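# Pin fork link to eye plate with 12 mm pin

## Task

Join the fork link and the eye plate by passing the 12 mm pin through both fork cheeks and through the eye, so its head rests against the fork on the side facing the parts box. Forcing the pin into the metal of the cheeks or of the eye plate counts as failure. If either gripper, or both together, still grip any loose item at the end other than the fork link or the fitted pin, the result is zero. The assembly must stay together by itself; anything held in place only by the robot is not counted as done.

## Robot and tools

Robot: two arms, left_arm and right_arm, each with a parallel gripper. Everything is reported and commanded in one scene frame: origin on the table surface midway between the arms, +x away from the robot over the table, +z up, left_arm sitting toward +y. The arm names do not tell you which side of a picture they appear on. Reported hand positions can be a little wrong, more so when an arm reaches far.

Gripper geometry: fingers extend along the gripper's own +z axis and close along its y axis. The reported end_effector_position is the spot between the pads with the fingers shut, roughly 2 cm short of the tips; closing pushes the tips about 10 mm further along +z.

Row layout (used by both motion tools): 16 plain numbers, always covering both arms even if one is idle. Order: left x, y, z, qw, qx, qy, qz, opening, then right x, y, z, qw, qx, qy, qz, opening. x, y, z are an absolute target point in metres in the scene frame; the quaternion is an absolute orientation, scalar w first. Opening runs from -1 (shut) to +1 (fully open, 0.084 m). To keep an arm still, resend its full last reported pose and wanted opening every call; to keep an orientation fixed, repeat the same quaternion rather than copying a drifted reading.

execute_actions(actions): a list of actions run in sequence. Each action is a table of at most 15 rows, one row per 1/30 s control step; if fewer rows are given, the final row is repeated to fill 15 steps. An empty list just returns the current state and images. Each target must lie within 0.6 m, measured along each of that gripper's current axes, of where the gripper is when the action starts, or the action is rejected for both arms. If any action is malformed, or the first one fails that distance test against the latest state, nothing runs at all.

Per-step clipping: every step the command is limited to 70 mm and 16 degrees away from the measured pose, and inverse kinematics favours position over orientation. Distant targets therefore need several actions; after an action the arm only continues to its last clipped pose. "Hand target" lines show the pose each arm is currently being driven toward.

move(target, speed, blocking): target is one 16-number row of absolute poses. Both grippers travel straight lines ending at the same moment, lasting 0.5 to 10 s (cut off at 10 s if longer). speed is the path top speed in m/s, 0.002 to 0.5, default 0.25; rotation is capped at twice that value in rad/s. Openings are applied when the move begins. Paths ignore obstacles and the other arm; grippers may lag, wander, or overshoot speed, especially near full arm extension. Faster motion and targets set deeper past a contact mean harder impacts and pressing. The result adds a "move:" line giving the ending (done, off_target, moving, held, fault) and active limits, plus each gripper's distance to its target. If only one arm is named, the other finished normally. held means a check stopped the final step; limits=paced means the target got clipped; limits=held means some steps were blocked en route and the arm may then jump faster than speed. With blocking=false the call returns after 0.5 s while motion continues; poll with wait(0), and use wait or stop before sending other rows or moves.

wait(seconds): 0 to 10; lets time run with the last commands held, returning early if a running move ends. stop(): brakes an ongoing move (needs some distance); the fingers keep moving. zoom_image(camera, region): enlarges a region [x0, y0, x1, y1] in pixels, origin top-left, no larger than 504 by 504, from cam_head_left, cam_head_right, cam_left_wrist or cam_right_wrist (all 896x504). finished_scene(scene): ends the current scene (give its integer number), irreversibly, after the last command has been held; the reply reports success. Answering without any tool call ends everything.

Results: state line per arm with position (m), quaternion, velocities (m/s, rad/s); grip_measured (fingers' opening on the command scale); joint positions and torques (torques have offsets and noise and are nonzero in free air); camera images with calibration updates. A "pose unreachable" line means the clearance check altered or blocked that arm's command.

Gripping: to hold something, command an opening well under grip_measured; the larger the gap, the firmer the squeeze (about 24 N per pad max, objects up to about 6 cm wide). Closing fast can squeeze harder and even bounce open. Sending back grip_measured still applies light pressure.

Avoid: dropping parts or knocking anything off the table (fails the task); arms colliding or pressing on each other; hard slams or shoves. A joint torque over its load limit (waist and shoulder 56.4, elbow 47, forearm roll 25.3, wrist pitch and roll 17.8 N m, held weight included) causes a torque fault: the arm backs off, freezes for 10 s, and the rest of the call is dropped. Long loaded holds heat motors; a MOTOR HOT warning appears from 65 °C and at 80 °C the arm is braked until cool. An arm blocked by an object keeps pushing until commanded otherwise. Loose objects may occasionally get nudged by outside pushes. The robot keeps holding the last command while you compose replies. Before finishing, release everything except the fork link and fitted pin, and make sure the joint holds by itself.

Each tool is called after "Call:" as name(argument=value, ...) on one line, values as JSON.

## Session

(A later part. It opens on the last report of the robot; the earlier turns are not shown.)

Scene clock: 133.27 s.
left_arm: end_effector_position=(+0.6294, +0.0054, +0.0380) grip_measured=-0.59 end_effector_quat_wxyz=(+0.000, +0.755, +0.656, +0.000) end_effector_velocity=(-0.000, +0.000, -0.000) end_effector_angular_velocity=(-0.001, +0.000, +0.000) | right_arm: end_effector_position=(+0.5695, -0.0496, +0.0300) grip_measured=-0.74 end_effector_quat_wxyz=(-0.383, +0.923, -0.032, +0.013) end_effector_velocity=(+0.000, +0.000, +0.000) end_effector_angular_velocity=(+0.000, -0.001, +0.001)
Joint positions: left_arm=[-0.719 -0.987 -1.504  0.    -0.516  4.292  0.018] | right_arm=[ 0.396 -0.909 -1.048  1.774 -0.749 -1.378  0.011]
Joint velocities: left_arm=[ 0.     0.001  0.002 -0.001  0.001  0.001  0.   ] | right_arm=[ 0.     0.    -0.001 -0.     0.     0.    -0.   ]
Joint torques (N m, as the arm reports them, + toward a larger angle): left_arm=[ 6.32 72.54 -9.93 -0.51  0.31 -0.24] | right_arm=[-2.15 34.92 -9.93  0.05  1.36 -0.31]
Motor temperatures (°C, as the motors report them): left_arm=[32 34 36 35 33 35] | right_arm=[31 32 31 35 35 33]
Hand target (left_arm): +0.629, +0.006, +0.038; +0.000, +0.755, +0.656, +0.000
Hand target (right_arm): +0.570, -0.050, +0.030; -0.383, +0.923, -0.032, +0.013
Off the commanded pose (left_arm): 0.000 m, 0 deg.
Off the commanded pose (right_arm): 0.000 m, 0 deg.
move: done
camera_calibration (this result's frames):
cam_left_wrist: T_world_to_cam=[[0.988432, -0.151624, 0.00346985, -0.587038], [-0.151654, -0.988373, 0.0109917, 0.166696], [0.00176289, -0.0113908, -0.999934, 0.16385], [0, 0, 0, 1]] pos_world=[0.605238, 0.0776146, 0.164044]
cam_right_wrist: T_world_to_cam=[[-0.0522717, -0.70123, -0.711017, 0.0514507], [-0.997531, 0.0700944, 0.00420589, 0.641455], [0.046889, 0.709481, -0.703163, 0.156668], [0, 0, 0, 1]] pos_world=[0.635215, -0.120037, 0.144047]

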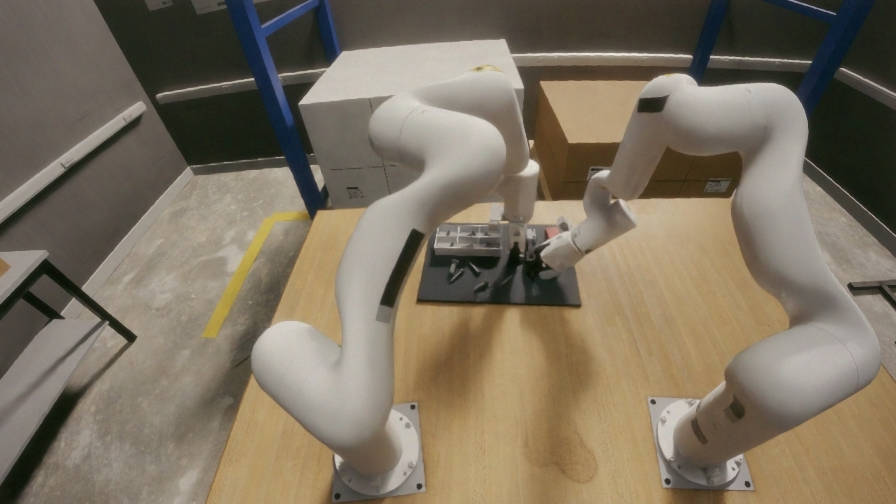

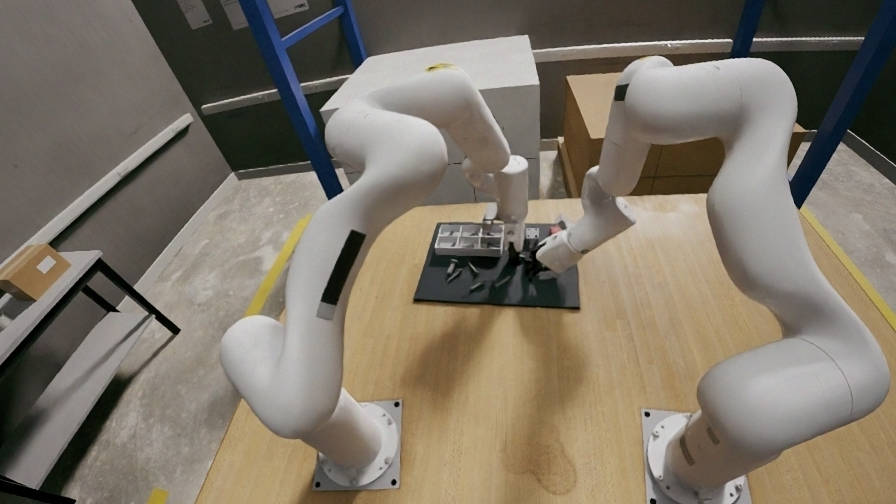

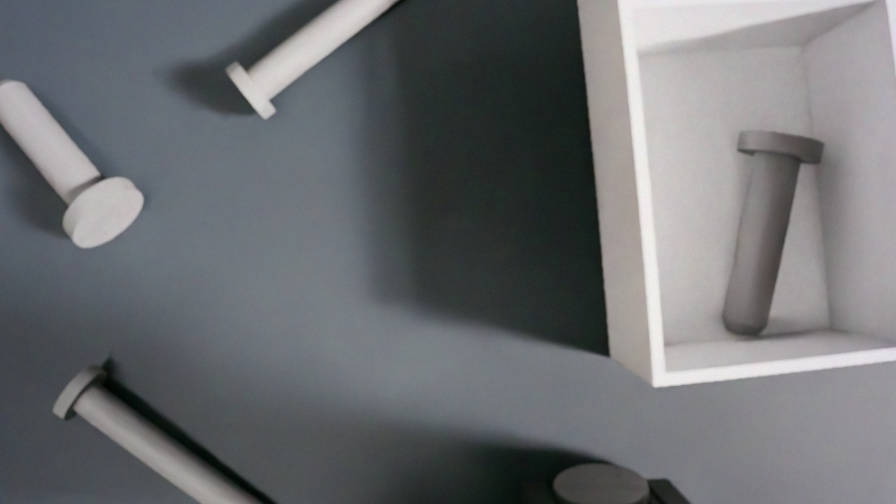

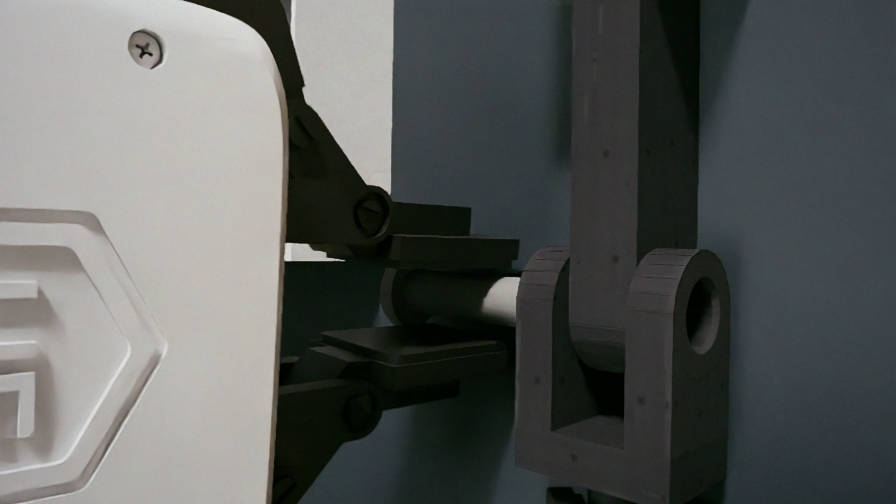

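Call:
move(target=[0.6294,0.0055,0.038,0,0.755,0.656,0,-1,0.5695,-0.0496,0.030,-0.383,0.923,-0.032,0.0134,-0.3])

Call:
move(target=[0.6294,0.0055,0.038,0,0.755,0.656,0,-1,0.5695,-0.10,0.085,-0.383,0.923,-0.032,0.0134,-0.3], speed=0.08)

Call:
move(target=[0.625,0.0055,0.038,0,0.755,0.656,0,-1,0.63,-0.23,0.06,0.643,-0.766,0,0,-0.3], speed=0.001, blocking=false)

Call:
stop()

Scene clock: 138.43 s.
left_arm: end_effector_position=(+0.6294, +0.0055, +0.0380) grip_measured=-0.59 end_effector_quat_wxyz=(+0.000, +0.755, +0.656, +0.000) end_effector_velocity=(-0.000, -0.000, +0.000) end_effector_angular_velocity=(+0.000, -0.000, -0.001) | right_arm: end_effector_position=(+0.5694, -0.0457, +0.0344) grip_measured=-0.34 end_effector_quat_wxyz=(-0.393, +0.919, -0.031, +0.013) end_effector_velocity=(-0.000, -0.000, +0.001) end_effector_angular_velocity=(+0.001, +0.000, -0.000)
Joint positions: left_arm=[-0.719 -0.987 -1.504  0.    -0.516  4.292  0.018] | right_arm=[ 0.396 -0.908 -1.049  1.774 -0.771 -1.378  0.029]
Joint velocities: left_arm=[-0.     0.001 -0.     0.    -0.001  0.     0.   ] | right_arm=[-0.001  0.002  0.002 -0.    -0.001 -0.    -0.   ]
Joint torques (N m, as the arm reports them, + toward a larger angle): left_arm=[ 7.03 72.24 -9.69 -0.52  0.35 -0.17] | right_arm=[-11.84  19.66  -1.93   0.26   7.17  -0.68]
Motor temperatures (°C, as the motors report them): left_arm=[32 34 36 35 33 35] | right_arm=[31 32 31 35 35 33]
Hand target (left_arm): +0.629, +0.005, +0.038; +0.000, +0.755, +0.656, +0.000
Hand target (right_arm): +0.569, -0.050, +0.030; -0.383, +0.923, -0.032, +0.013
Off the commanded pose (left_arm): 0.000 m, 0 deg.
Off the commanded pose (right_arm): 0.006 m, 1 deg.
move: off_target (right_arm)
camera_calibration (this result's frames):
cam_left_wrist: T_world_to_cam=[[0.988432, -0.151625, 0.0033632, -0.587007], [-0.151653, -0.988373, 0.0109472, 0.16681], [0.00166423, -0.0113306, -0.999934, 0.1639], [0, 0, 0, 1]] pos_world=[0.605241, 0.0777224, 0.164037]
cam_right_wrist: T_world_to_cam=[[-0.0503463, -0.685525, -0.726306, 0.0573745], [-0.997722, 0.0672166, 0.00571792, 0.641026], [0.0449001, 0.72494, -0.687347, 0.158304], [0, 0, 0, 1]] pos_world=[0.635347, -0.118517, 0.146816]

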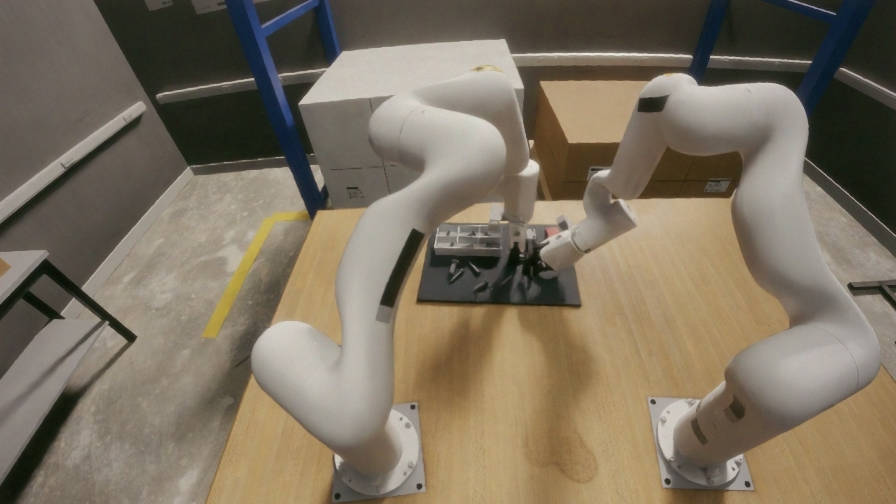

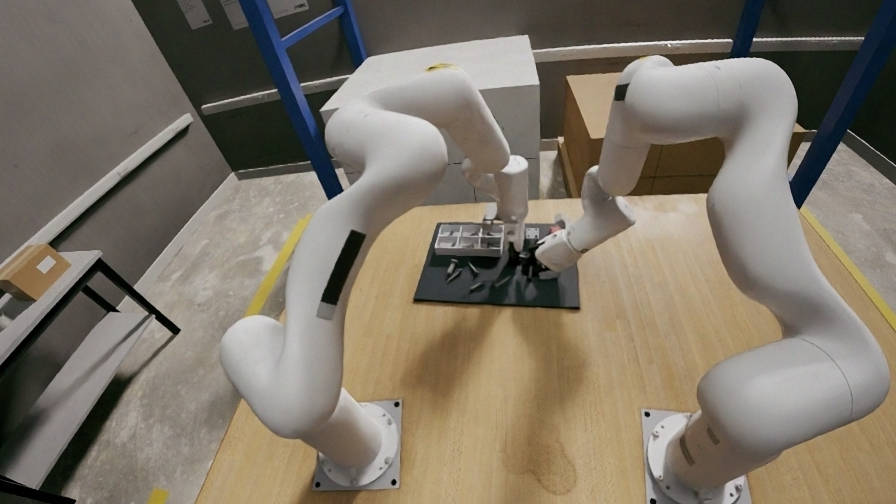

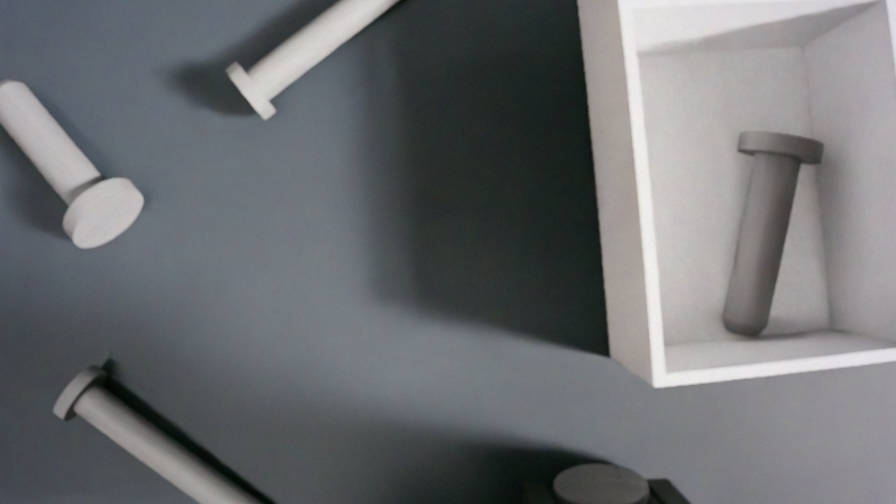

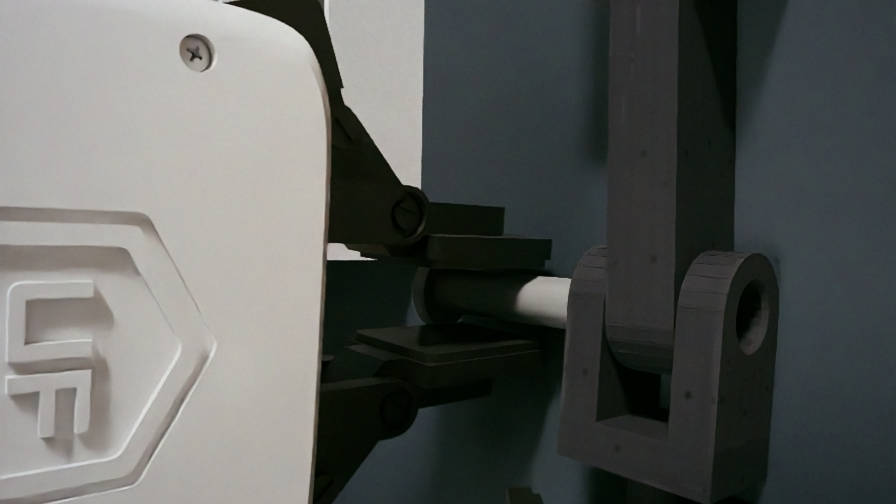

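Scene clock: 139.80 s.
left_arm: end_effector_position=(+0.6294, +0.0055, +0.0380) grip_measured=-0.59 end_effector_quat_wxyz=(+0.000, +0.755, +0.656, -0.000) end_effector_velocity=(-0.000, +0.000, -0.001) end_effector_angular_velocity=(+0.001, +0.001, -0.001) | right_arm: end_effector_position=(+0.5696, -0.0996, +0.0849) grip_measured=-0.32 end_effector_quat_wxyz=(-0.383, +0.923, -0.032, +0.013) end_effector_velocity=(+0.001, -0.001, +0.002) end_effector_angular_velocity=(-0.000, -0.000, -0.001)
Joint positions: left_arm=[-0.719 -0.987 -1.504  0.    -0.516  4.292  0.018] | right_arm=[ 0.3   -0.769 -0.973  1.61  -0.758 -1.282  0.03 ]
Joint velocities: left_arm=[-0.    -0.001  0.     0.     0.     0.    -0.   ] | right_arm=[-0.003  0.003 -0.    -0.005 -0.     0.004  0.   ]
Joint torques (N m, as the arm reports them, + toward a larger angle): left_arm=[ 6.36 72.31 -9.99 -0.37  0.39 -0.29] | right_arm=[-3.43 36.19 -9.27 -1.69 -0.24 -0.42]
Motor temperatures (°C, as the motors report them): left_arm=[32 34 36 35 33 35] | right_arm=[31 32 31 35 35 33]
Hand target (left_arm): +0.629, +0.005, +0.038; -0.000, +0.755, +0.656, -0.000
Hand target (right_arm): +0.570, -0.100, +0.085; -0.383, +0.923, -0.032, +0.013
Off the commanded pose (left_arm): 0.000 m, 0 deg.
Off the commanded pose (right_arm): 0.000 m, 0 deg.
move: done
camera_calibration (this result's frames):
cam_left_wrist: T_world_to_cam=[[0.988432, -0.151625, 0.00336256, -0.587007], [-0.151653, -0.988373, 0.0109477, 0.16681], [0.00166352, -0.011331, -0.999934, 0.1639], [0, 0, 0, 1]] pos_world=[0.605242, 0.0777225, 0.164037]
cam_right_wrist: T_world_to_cam=[[-0.0524307, -0.700832, -0.711397, 0.055559], [-0.997518, 0.0702884, 0.00427356, 0.644841], [0.0470079, 0.709855, -0.702777, 0.23073], [0, 0, 0, 1]] pos_world=[0.635307, -0.170172, 0.198921]

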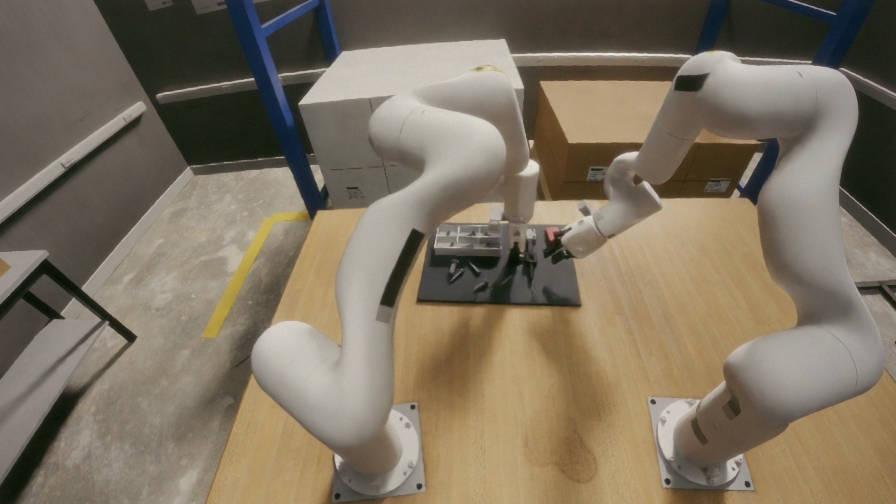

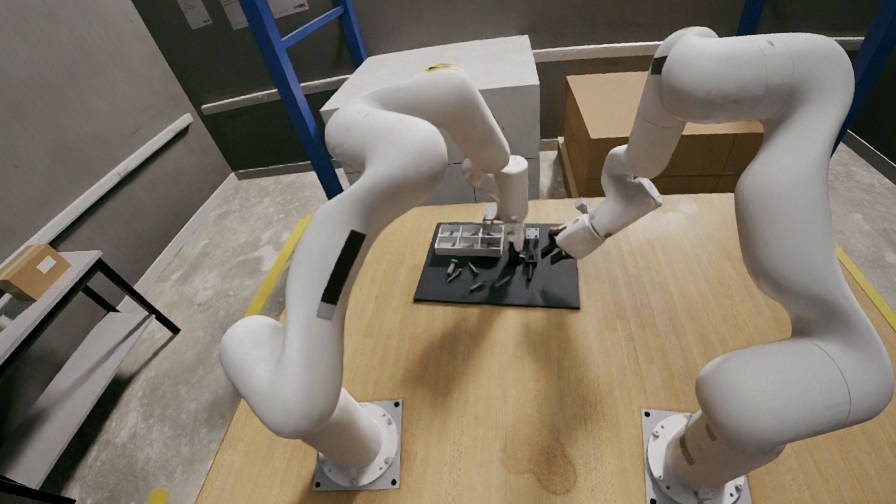

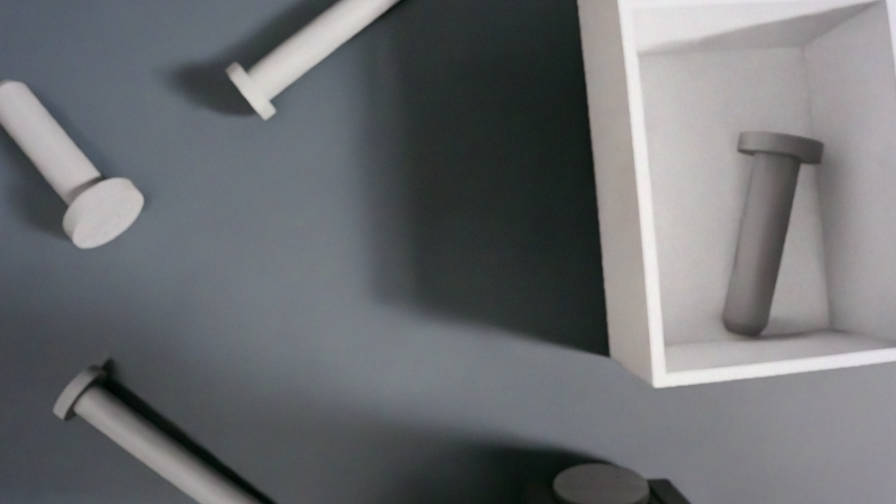

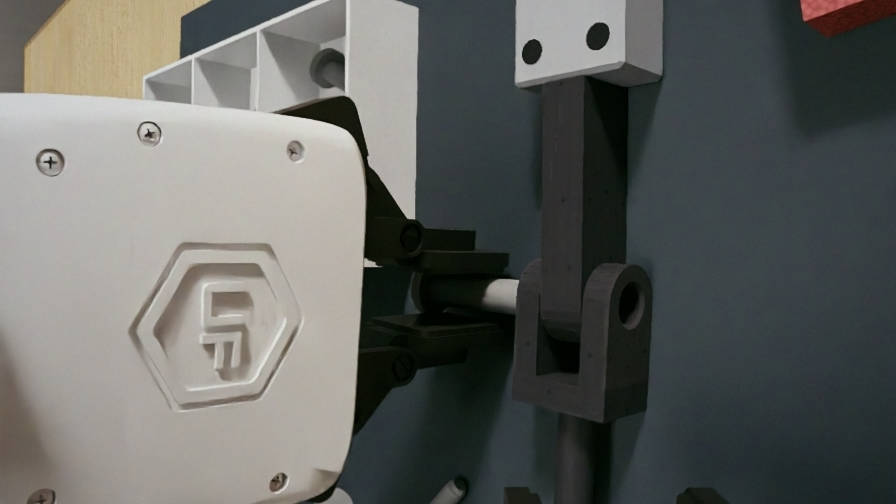

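speed must be a number from 0.002 to 0.5 (m/s); nothing of the call was run and nothing moved

Scene clock: 139.80 s.
left_arm: end_effector_position=(+0.6294, +0.0055, +0.0380) grip_measured=-0.59 end_effector_quat_wxyz=(+0.000, +0.755, +0.656, -0.000) end_effector_velocity=(-0.000, +0.000, -0.001) end_effector_angular_velocity=(+0.001, +0.001, -0.001) | right_arm: end_effector_position=(+0.5696, -0.0996, +0.0849) grip_measured=-0.32 end_effector_quat_wxyz=(-0.383, +0.923, -0.032, +0.013) end_effector_velocity=(+0.001, -0.001, +0.002) end_effector_angular_velocity=(-0.000, -0.000, -0.001)
Joint positions: left_arm=[-0.719 -0.987 -1.504  0.    -0.516  4.292  0.018] | right_arm=[ 0.3   -0.769 -0.973  1.61  -0.758 -1.282  0.03 ]
Joint velocities: left_arm=[-0.    -0.001  0.     0.     0.     0.    -0.   ] | right_arm=[-0.003  0.003 -0.    -0.005 -0.     0.004  0.   ]
Joint torques (N m, as the arm reports them, + toward a larger angle): left_arm=[ 6.36 72.31 -9.99 -0.37  0.39 -0.29] | right_arm=[-3.43 36.19 -9.27 -1.69 -0.24 -0.42]
Motor temperatures (°C, as the motors report them): left_arm=[32 34 36 35 33 35] | right_arm=[31 32 31 35 35 33]
Hand target (left_arm): +0.629, +0.005, +0.038; -0.000, +0.755, +0.656, -0.000
Hand target (right_arm): +0.570, -0.100, +0.085; -0.383, +0.923, -0.032, +0.013
Off the commanded pose (left_arm): 0.000 m, 0 deg.
Off the commanded pose (right_arm): 0.000 m, 0 deg.
stop: no move was running
camera_calibration (this result's frames):
cam_left_wrist: T_world_to_cam=[[0.988432, -0.151625, 0.00336256, -0.587007], [-0.151653, -0.988373, 0.0109477, 0.16681], [0.00166352, -0.011331, -0.999934, 0.1639], [0, 0, 0, 1]] pos_world=[0.605242, 0.0777225, 0.164037]
cam_right_wrist: T_world_to_cam=[[-0.0524307, -0.700832, -0.711397, 0.055559], [-0.997518, 0.0702884, 0.00427356, 0.644841], [0.0470079, 0.709855, -0.702777, 0.23073], [0, 0, 0, 1]] pos_world=[0.635307, -0.170172, 0.198921]

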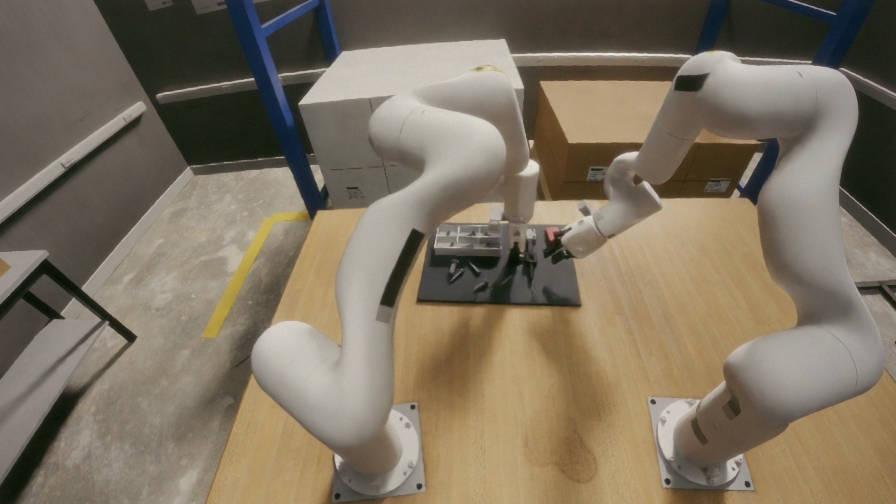

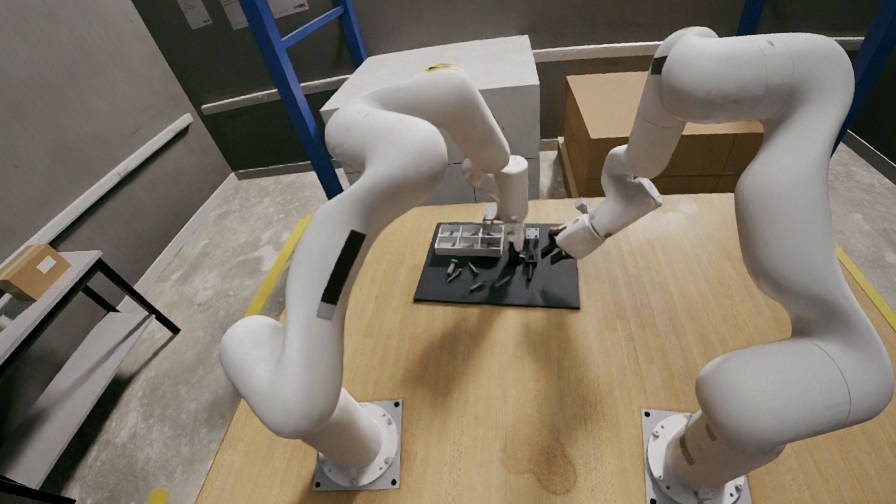

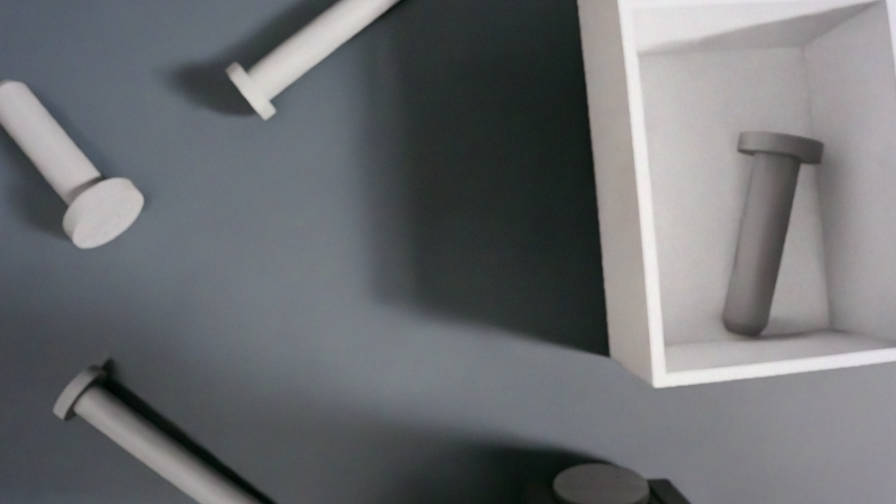

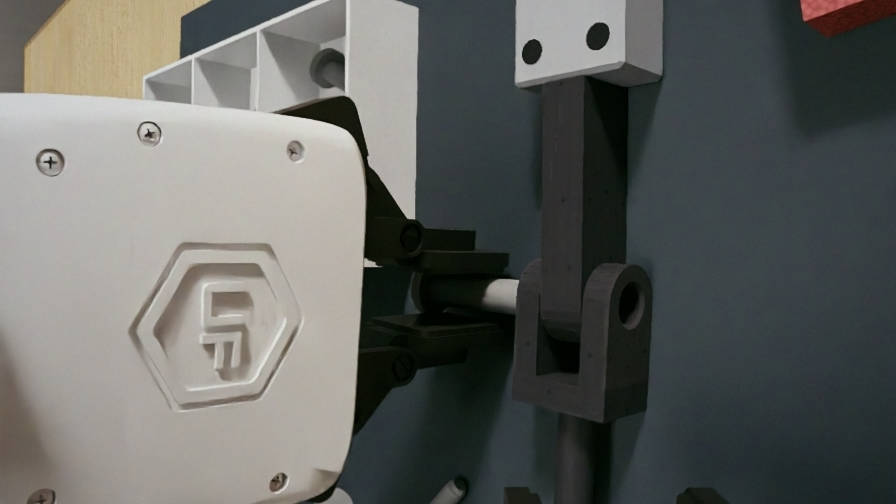

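Call:
move(target=[0.6294,0.0055,0.038,0,0.755,0.656,0,-1,0.56,-0.15,0.04,-0.643,0.766,0,0,-1])

Scene clock: 142.93 s.
left_arm: end_effector_position=(+0.6294, +0.0055, +0.0380) grip_measured=-0.59 end_effector_quat_wxyz=(+0.000, +0.755, +0.656, -0.000) end_effector_velocity=(+0.001, +0.000, +0.001) end_effector_angular_velocity=(-0.001, -0.002, -0.000) | right_arm: end_effector_position=(+0.5606, -0.1491, +0.0423) grip_measured=-1.00 end_effector_quat_wxyz=(-0.645, +0.764, +0.001, -0.000) end_effector_velocity=(+0.001, -0.000, -0.000) end_effector_angular_velocity=(+0.011, +0.001, -0.000)
Joint positions: left_arm=[-0.719 -0.987 -1.504  0.    -0.516  4.292  0.018] | right_arm=[ 0.065 -1.179 -1.156  1.516 -1.4   -1.595  0.   ]
Joint velocities: left_arm=[ 0.001  0.002  0.     0.001  0.     0.    -0.   ] | right_arm=[-0.001 -0.008 -0.007 -0.001 -0.011  0.     0.   ]
Joint torques (N m, as the arm reports them, + toward a larger angle): left_arm=[ 6.2  72.11 -9.54 -0.32  0.24 -0.25] | right_arm=[ 1.22 26.84 -2.52 -1.27  3.82 -0.94]
Motor temperatures (°C, as the motors report them): left_arm=[32 34 36 35 33 35] | right_arm=[31 32 31 35 35 33]
Hand target (left_arm): +0.629, +0.005, +0.038; -0.000, +0.755, +0.656, +0.000
Hand target (right_arm): +0.560, -0.149, +0.040; -0.643, +0.766, +0.000, -0.001
Off the commanded pose (left_arm): 0.000 m, 0 deg.
Off the commanded pose (right_arm): 0.003 m, 0 deg.
move: done
camera_calibration (this result's frames):
cam_left_wrist: T_world_to_cam=[[0.988432, -0.151625, 0.00336257, -0.587007], [-0.151653, -0.988373, 0.0109477, 0.16681], [0.00166353, -0.011331, -0.999934, 0.1639], [0, 0, 0, 1]] pos_world=[0.605242, 0.0777226, 0.164037]
cam_right_wrist: T_world_to_cam=[[-0.00270711, -0.164405, -0.986389, 0.0538166], [-0.999988, -0.00355878, 0.00333759, 0.62991], [-0.00405906, 0.986386, -0.164394, 0.283372], [0, 0, 0, 1]] pos_world=[0.631198, -0.268425, 0.0975663]

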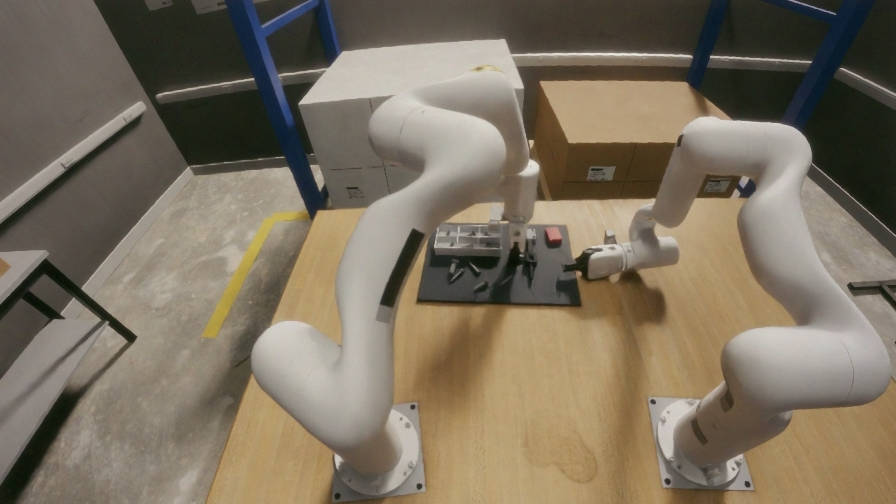

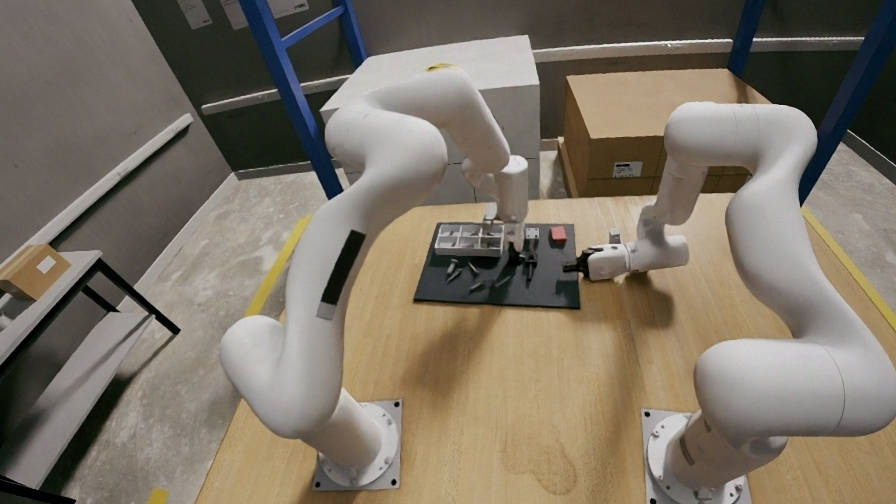

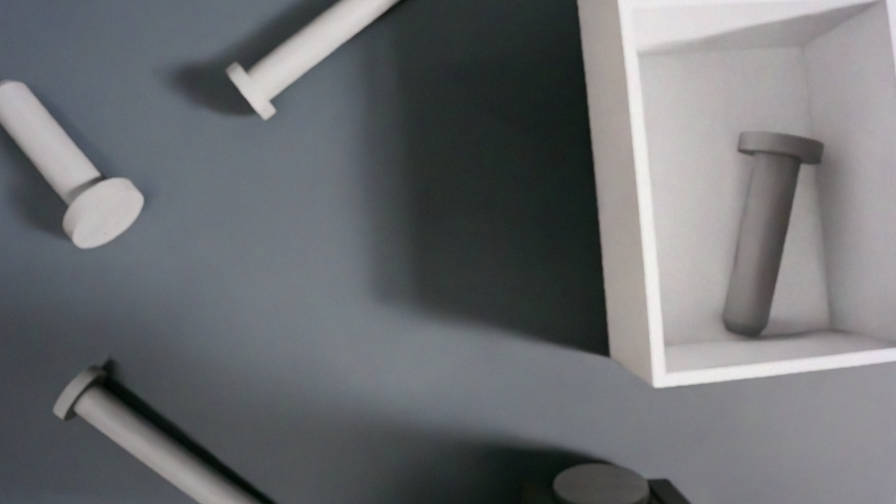

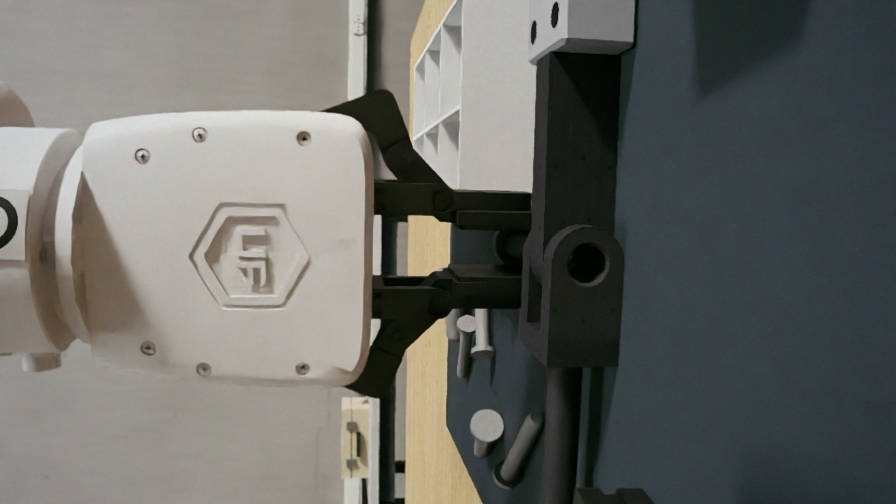

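Call:
move(target=[0.6294,0.0055,0.038,0,0.755,0.656,0,-1,0.62,-0.16,0.14,0,0,0.707,0.707,-1])

Call:
move(target=[0.6294,0.0055,0.038,0,0.755,0.656,0,-1,0.685,-0.13,0.088,0,0,0.707,0.707,-1], speed=0.08)

Scene clock: 152.20 s.
left_arm: end_effector_position=(+0.6294, +0.0055, +0.0380) grip_measured=-0.59 end_effector_quat_wxyz=(+0.000, +0.755, +0.656, +0.000) end_effector_velocity=(+0.000, -0.001, +0.001) end_effector_angular_velocity=(-0.000, -0.002, -0.002) | right_arm: end_effector_position=(+0.6205, -0.1599, +0.1397) grip_measured=-1.00 end_effector_quat_wxyz=(+0.000, -0.000, +0.707, +0.707) end_effector_velocity=(+0.000, +0.000, +0.000) end_effector_angular_velocity=(-0.001, +0.011, -0.000)
Joint positions: left_arm=[-0.719 -0.987 -1.504  0.    -0.516  4.292  0.018] | right_arm=[ 0.046 -1.107 -1.258  1.495 -1.583  1.72   0.   ]
Joint velocities: left_arm=[-0.001  0.001 -0.     0.001  0.001 -0.    -0.   ] | right_arm=[0.001 0.001 0.    0.001 0.001 0.012 0.   ]
Joint torques (N m, as the arm reports them, + toward a larger angle): left_arm=[ 5.88 72.07 -9.55 -0.26  0.29 -0.22] | right_arm=[  1.29  43.53 -10.53  -1.22  -0.67  -0.37]
Motor temperatures (°C, as the motors report them): left_arm=[32 34 36 35 33 35] | right_arm=[31 32 31 35 35 33]
Hand target (left_arm): +0.629, +0.005, +0.038; -0.000, +0.755, +0.656, +0.000
Hand target (right_arm): +0.621, -0.160, +0.140; +0.000, +0.000, +0.707, +0.707
Off the commanded pose (left_arm): 0.000 m, 0 deg.
Off the commanded pose (right_arm): 0.001 m, 0 deg.
move: done
camera_calibration (this result's frames):
cam_left_wrist: T_world_to_cam=[[0.988432, -0.151625, 0.00336274, -0.587008], [-0.151654, -0.988373, 0.0109477, 0.16681], [0.00166369, -0.011331, -0.999934, 0.1639], [0, 0, 0, 1]] pos_world=[0.605242, 0.0777226, 0.164037]
cam_right_wrist: T_world_to_cam=[[0.002781, 0.00376249, 0.999989, -0.105743], [0.999993, -0.00257617, -0.00277132, -0.550509], [0.00256572, 0.99999, -0.00376963, 0.285936], [0, 0, 0, 1]] pos_world=[0.550065, -0.286953, 0.105294]

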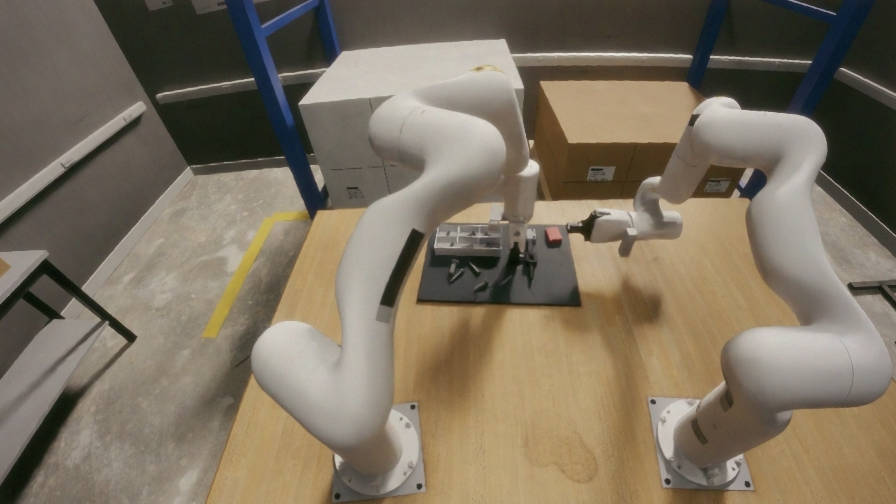

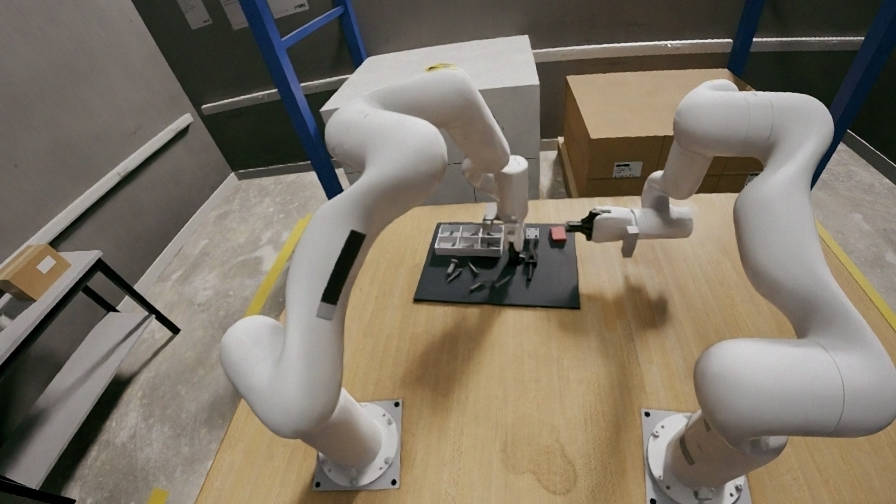

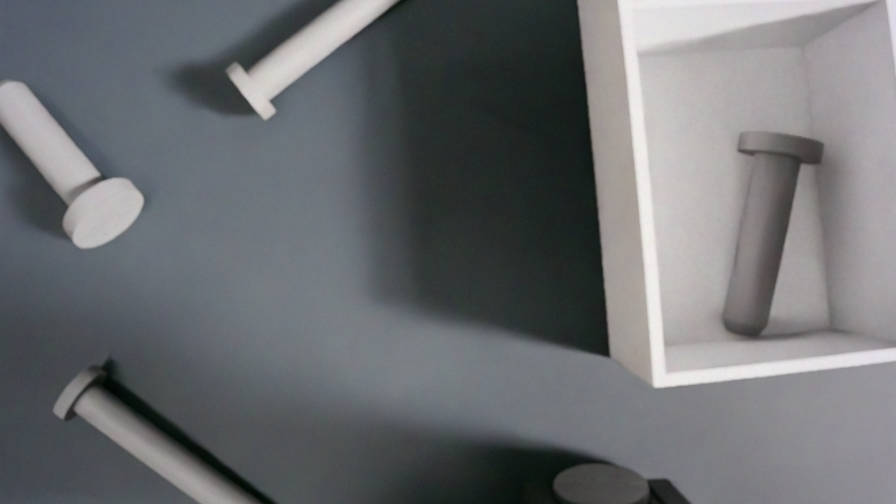

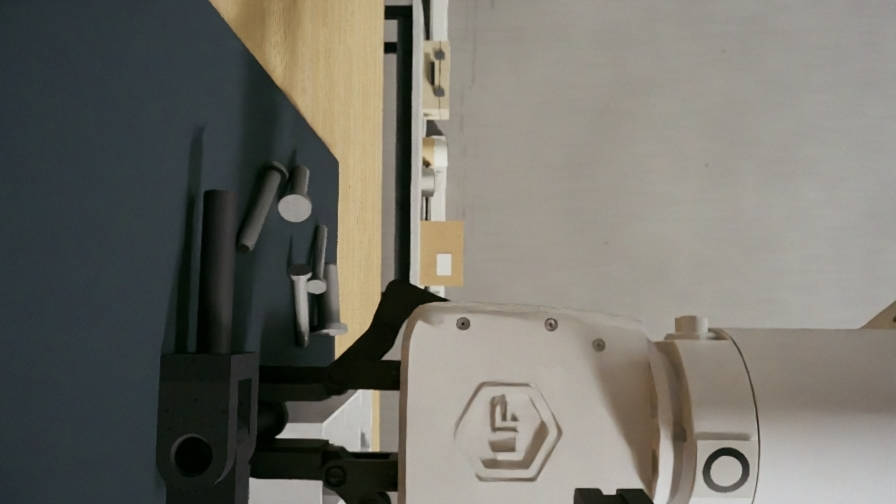

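Scene clock: 153.73 s.
left_arm: end_effector_position=(+0.6294, +0.0055, +0.0380) grip_measured=-0.59 end_effector_quat_wxyz=(+0.000, +0.755, +0.656, +0.000) end_effector_velocity=(+0.000, -0.000, +0.000) end_effector_angular_velocity=(-0.000, -0.001, -0.000) | right_arm: end_effector_position=(+0.6848, -0.1302, +0.0879) grip_measured=-1.00 end_effector_quat_wxyz=(+0.000, +0.000, +0.707, +0.707) end_effector_velocity=(+0.002, +0.000, -0.000) end_effector_angular_velocity=(+0.000, -0.002, -0.000)
Joint positions: left_arm=[-0.719 -0.987 -1.504  0.    -0.516  4.292  0.018] | right_arm=[ 0.102 -1.307 -1.547  1.55  -1.576  1.811  0.   ]
Joint velocities: left_arm=[-0.     0.001  0.     0.     0.     0.     0.   ] | right_arm=[ 0.001 -0.004 -0.008  0.001 -0.     0.002  0.   ]
Joint torques (N m, as the arm reports them, + toward a larger angle): left_arm=[  5.87  73.3  -10.24  -0.37   0.22  -0.17] | right_arm=[ -0.54  47.42 -11.22  -2.25  -0.82  -0.47]
Motor temperatures (°C, as the motors report them): left_arm=[32 34 36 35 33 35] | right_arm=[31 32 31 35 35 33]
Hand target (left_arm): +0.629, +0.005, +0.038; -0.000, +0.755, +0.656, +0.000
Hand target (right_arm): +0.685, -0.130, +0.088; +0.000, +0.000, +0.707, +0.707
Off the commanded pose (left_arm): 0.000 m, 0 deg.
Off the commanded pose (right_arm): 0.000 m, 0 deg.
move: done
camera_calibration (this result's frames):
cam_left_wrist: T_world_to_cam=[[0.988432, -0.151626, 0.0033626, -0.587007], [-0.151654, -0.988373, 0.0109477, 0.16681], [0.00166356, -0.011331, -0.999934, 0.1639], [0, 0, 0, 1]] pos_world=[0.605242, 0.0777224, 0.164037]
cam_right_wrist: T_world_to_cam=[[0.00364812, 0.00430045, 0.999984, -0.0547103], [0.999989, -0.00284833, -0.00363589, -0.614839], [0.00283264, 0.999987, -0.0043108, 0.255703], [0, 0, 0, 1]] pos_world=[0.614307, -0.257216, 0.0535762]

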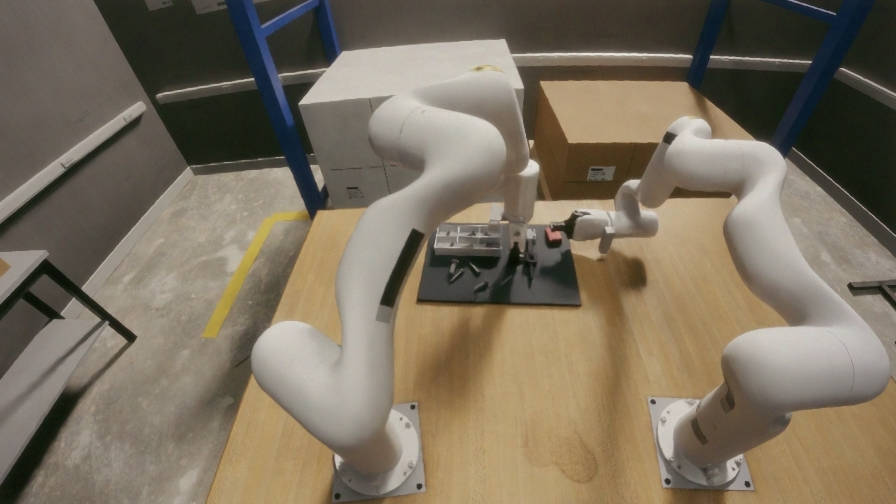

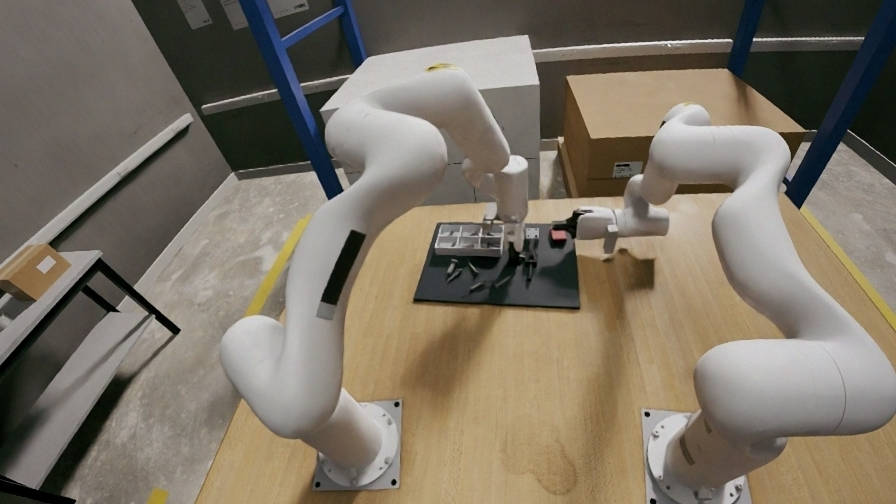

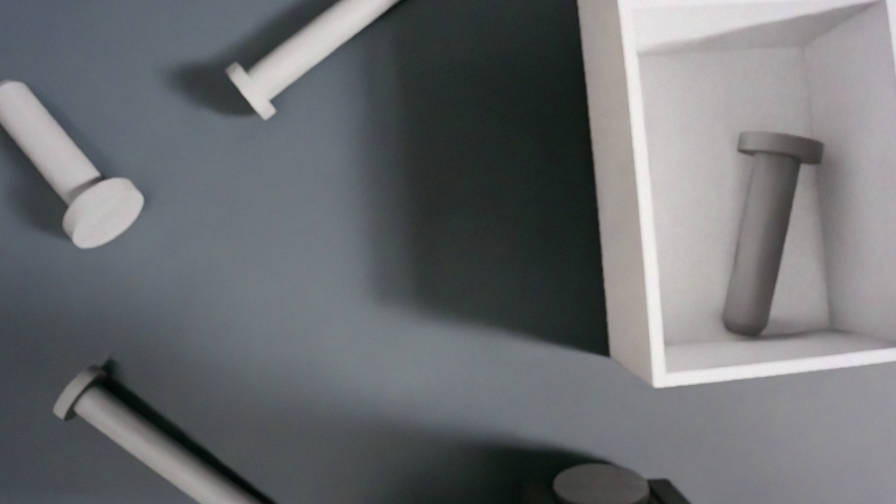

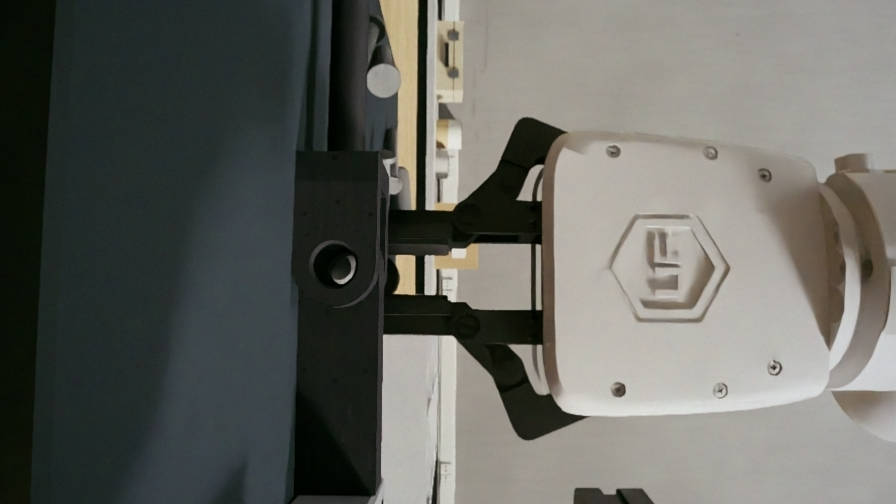

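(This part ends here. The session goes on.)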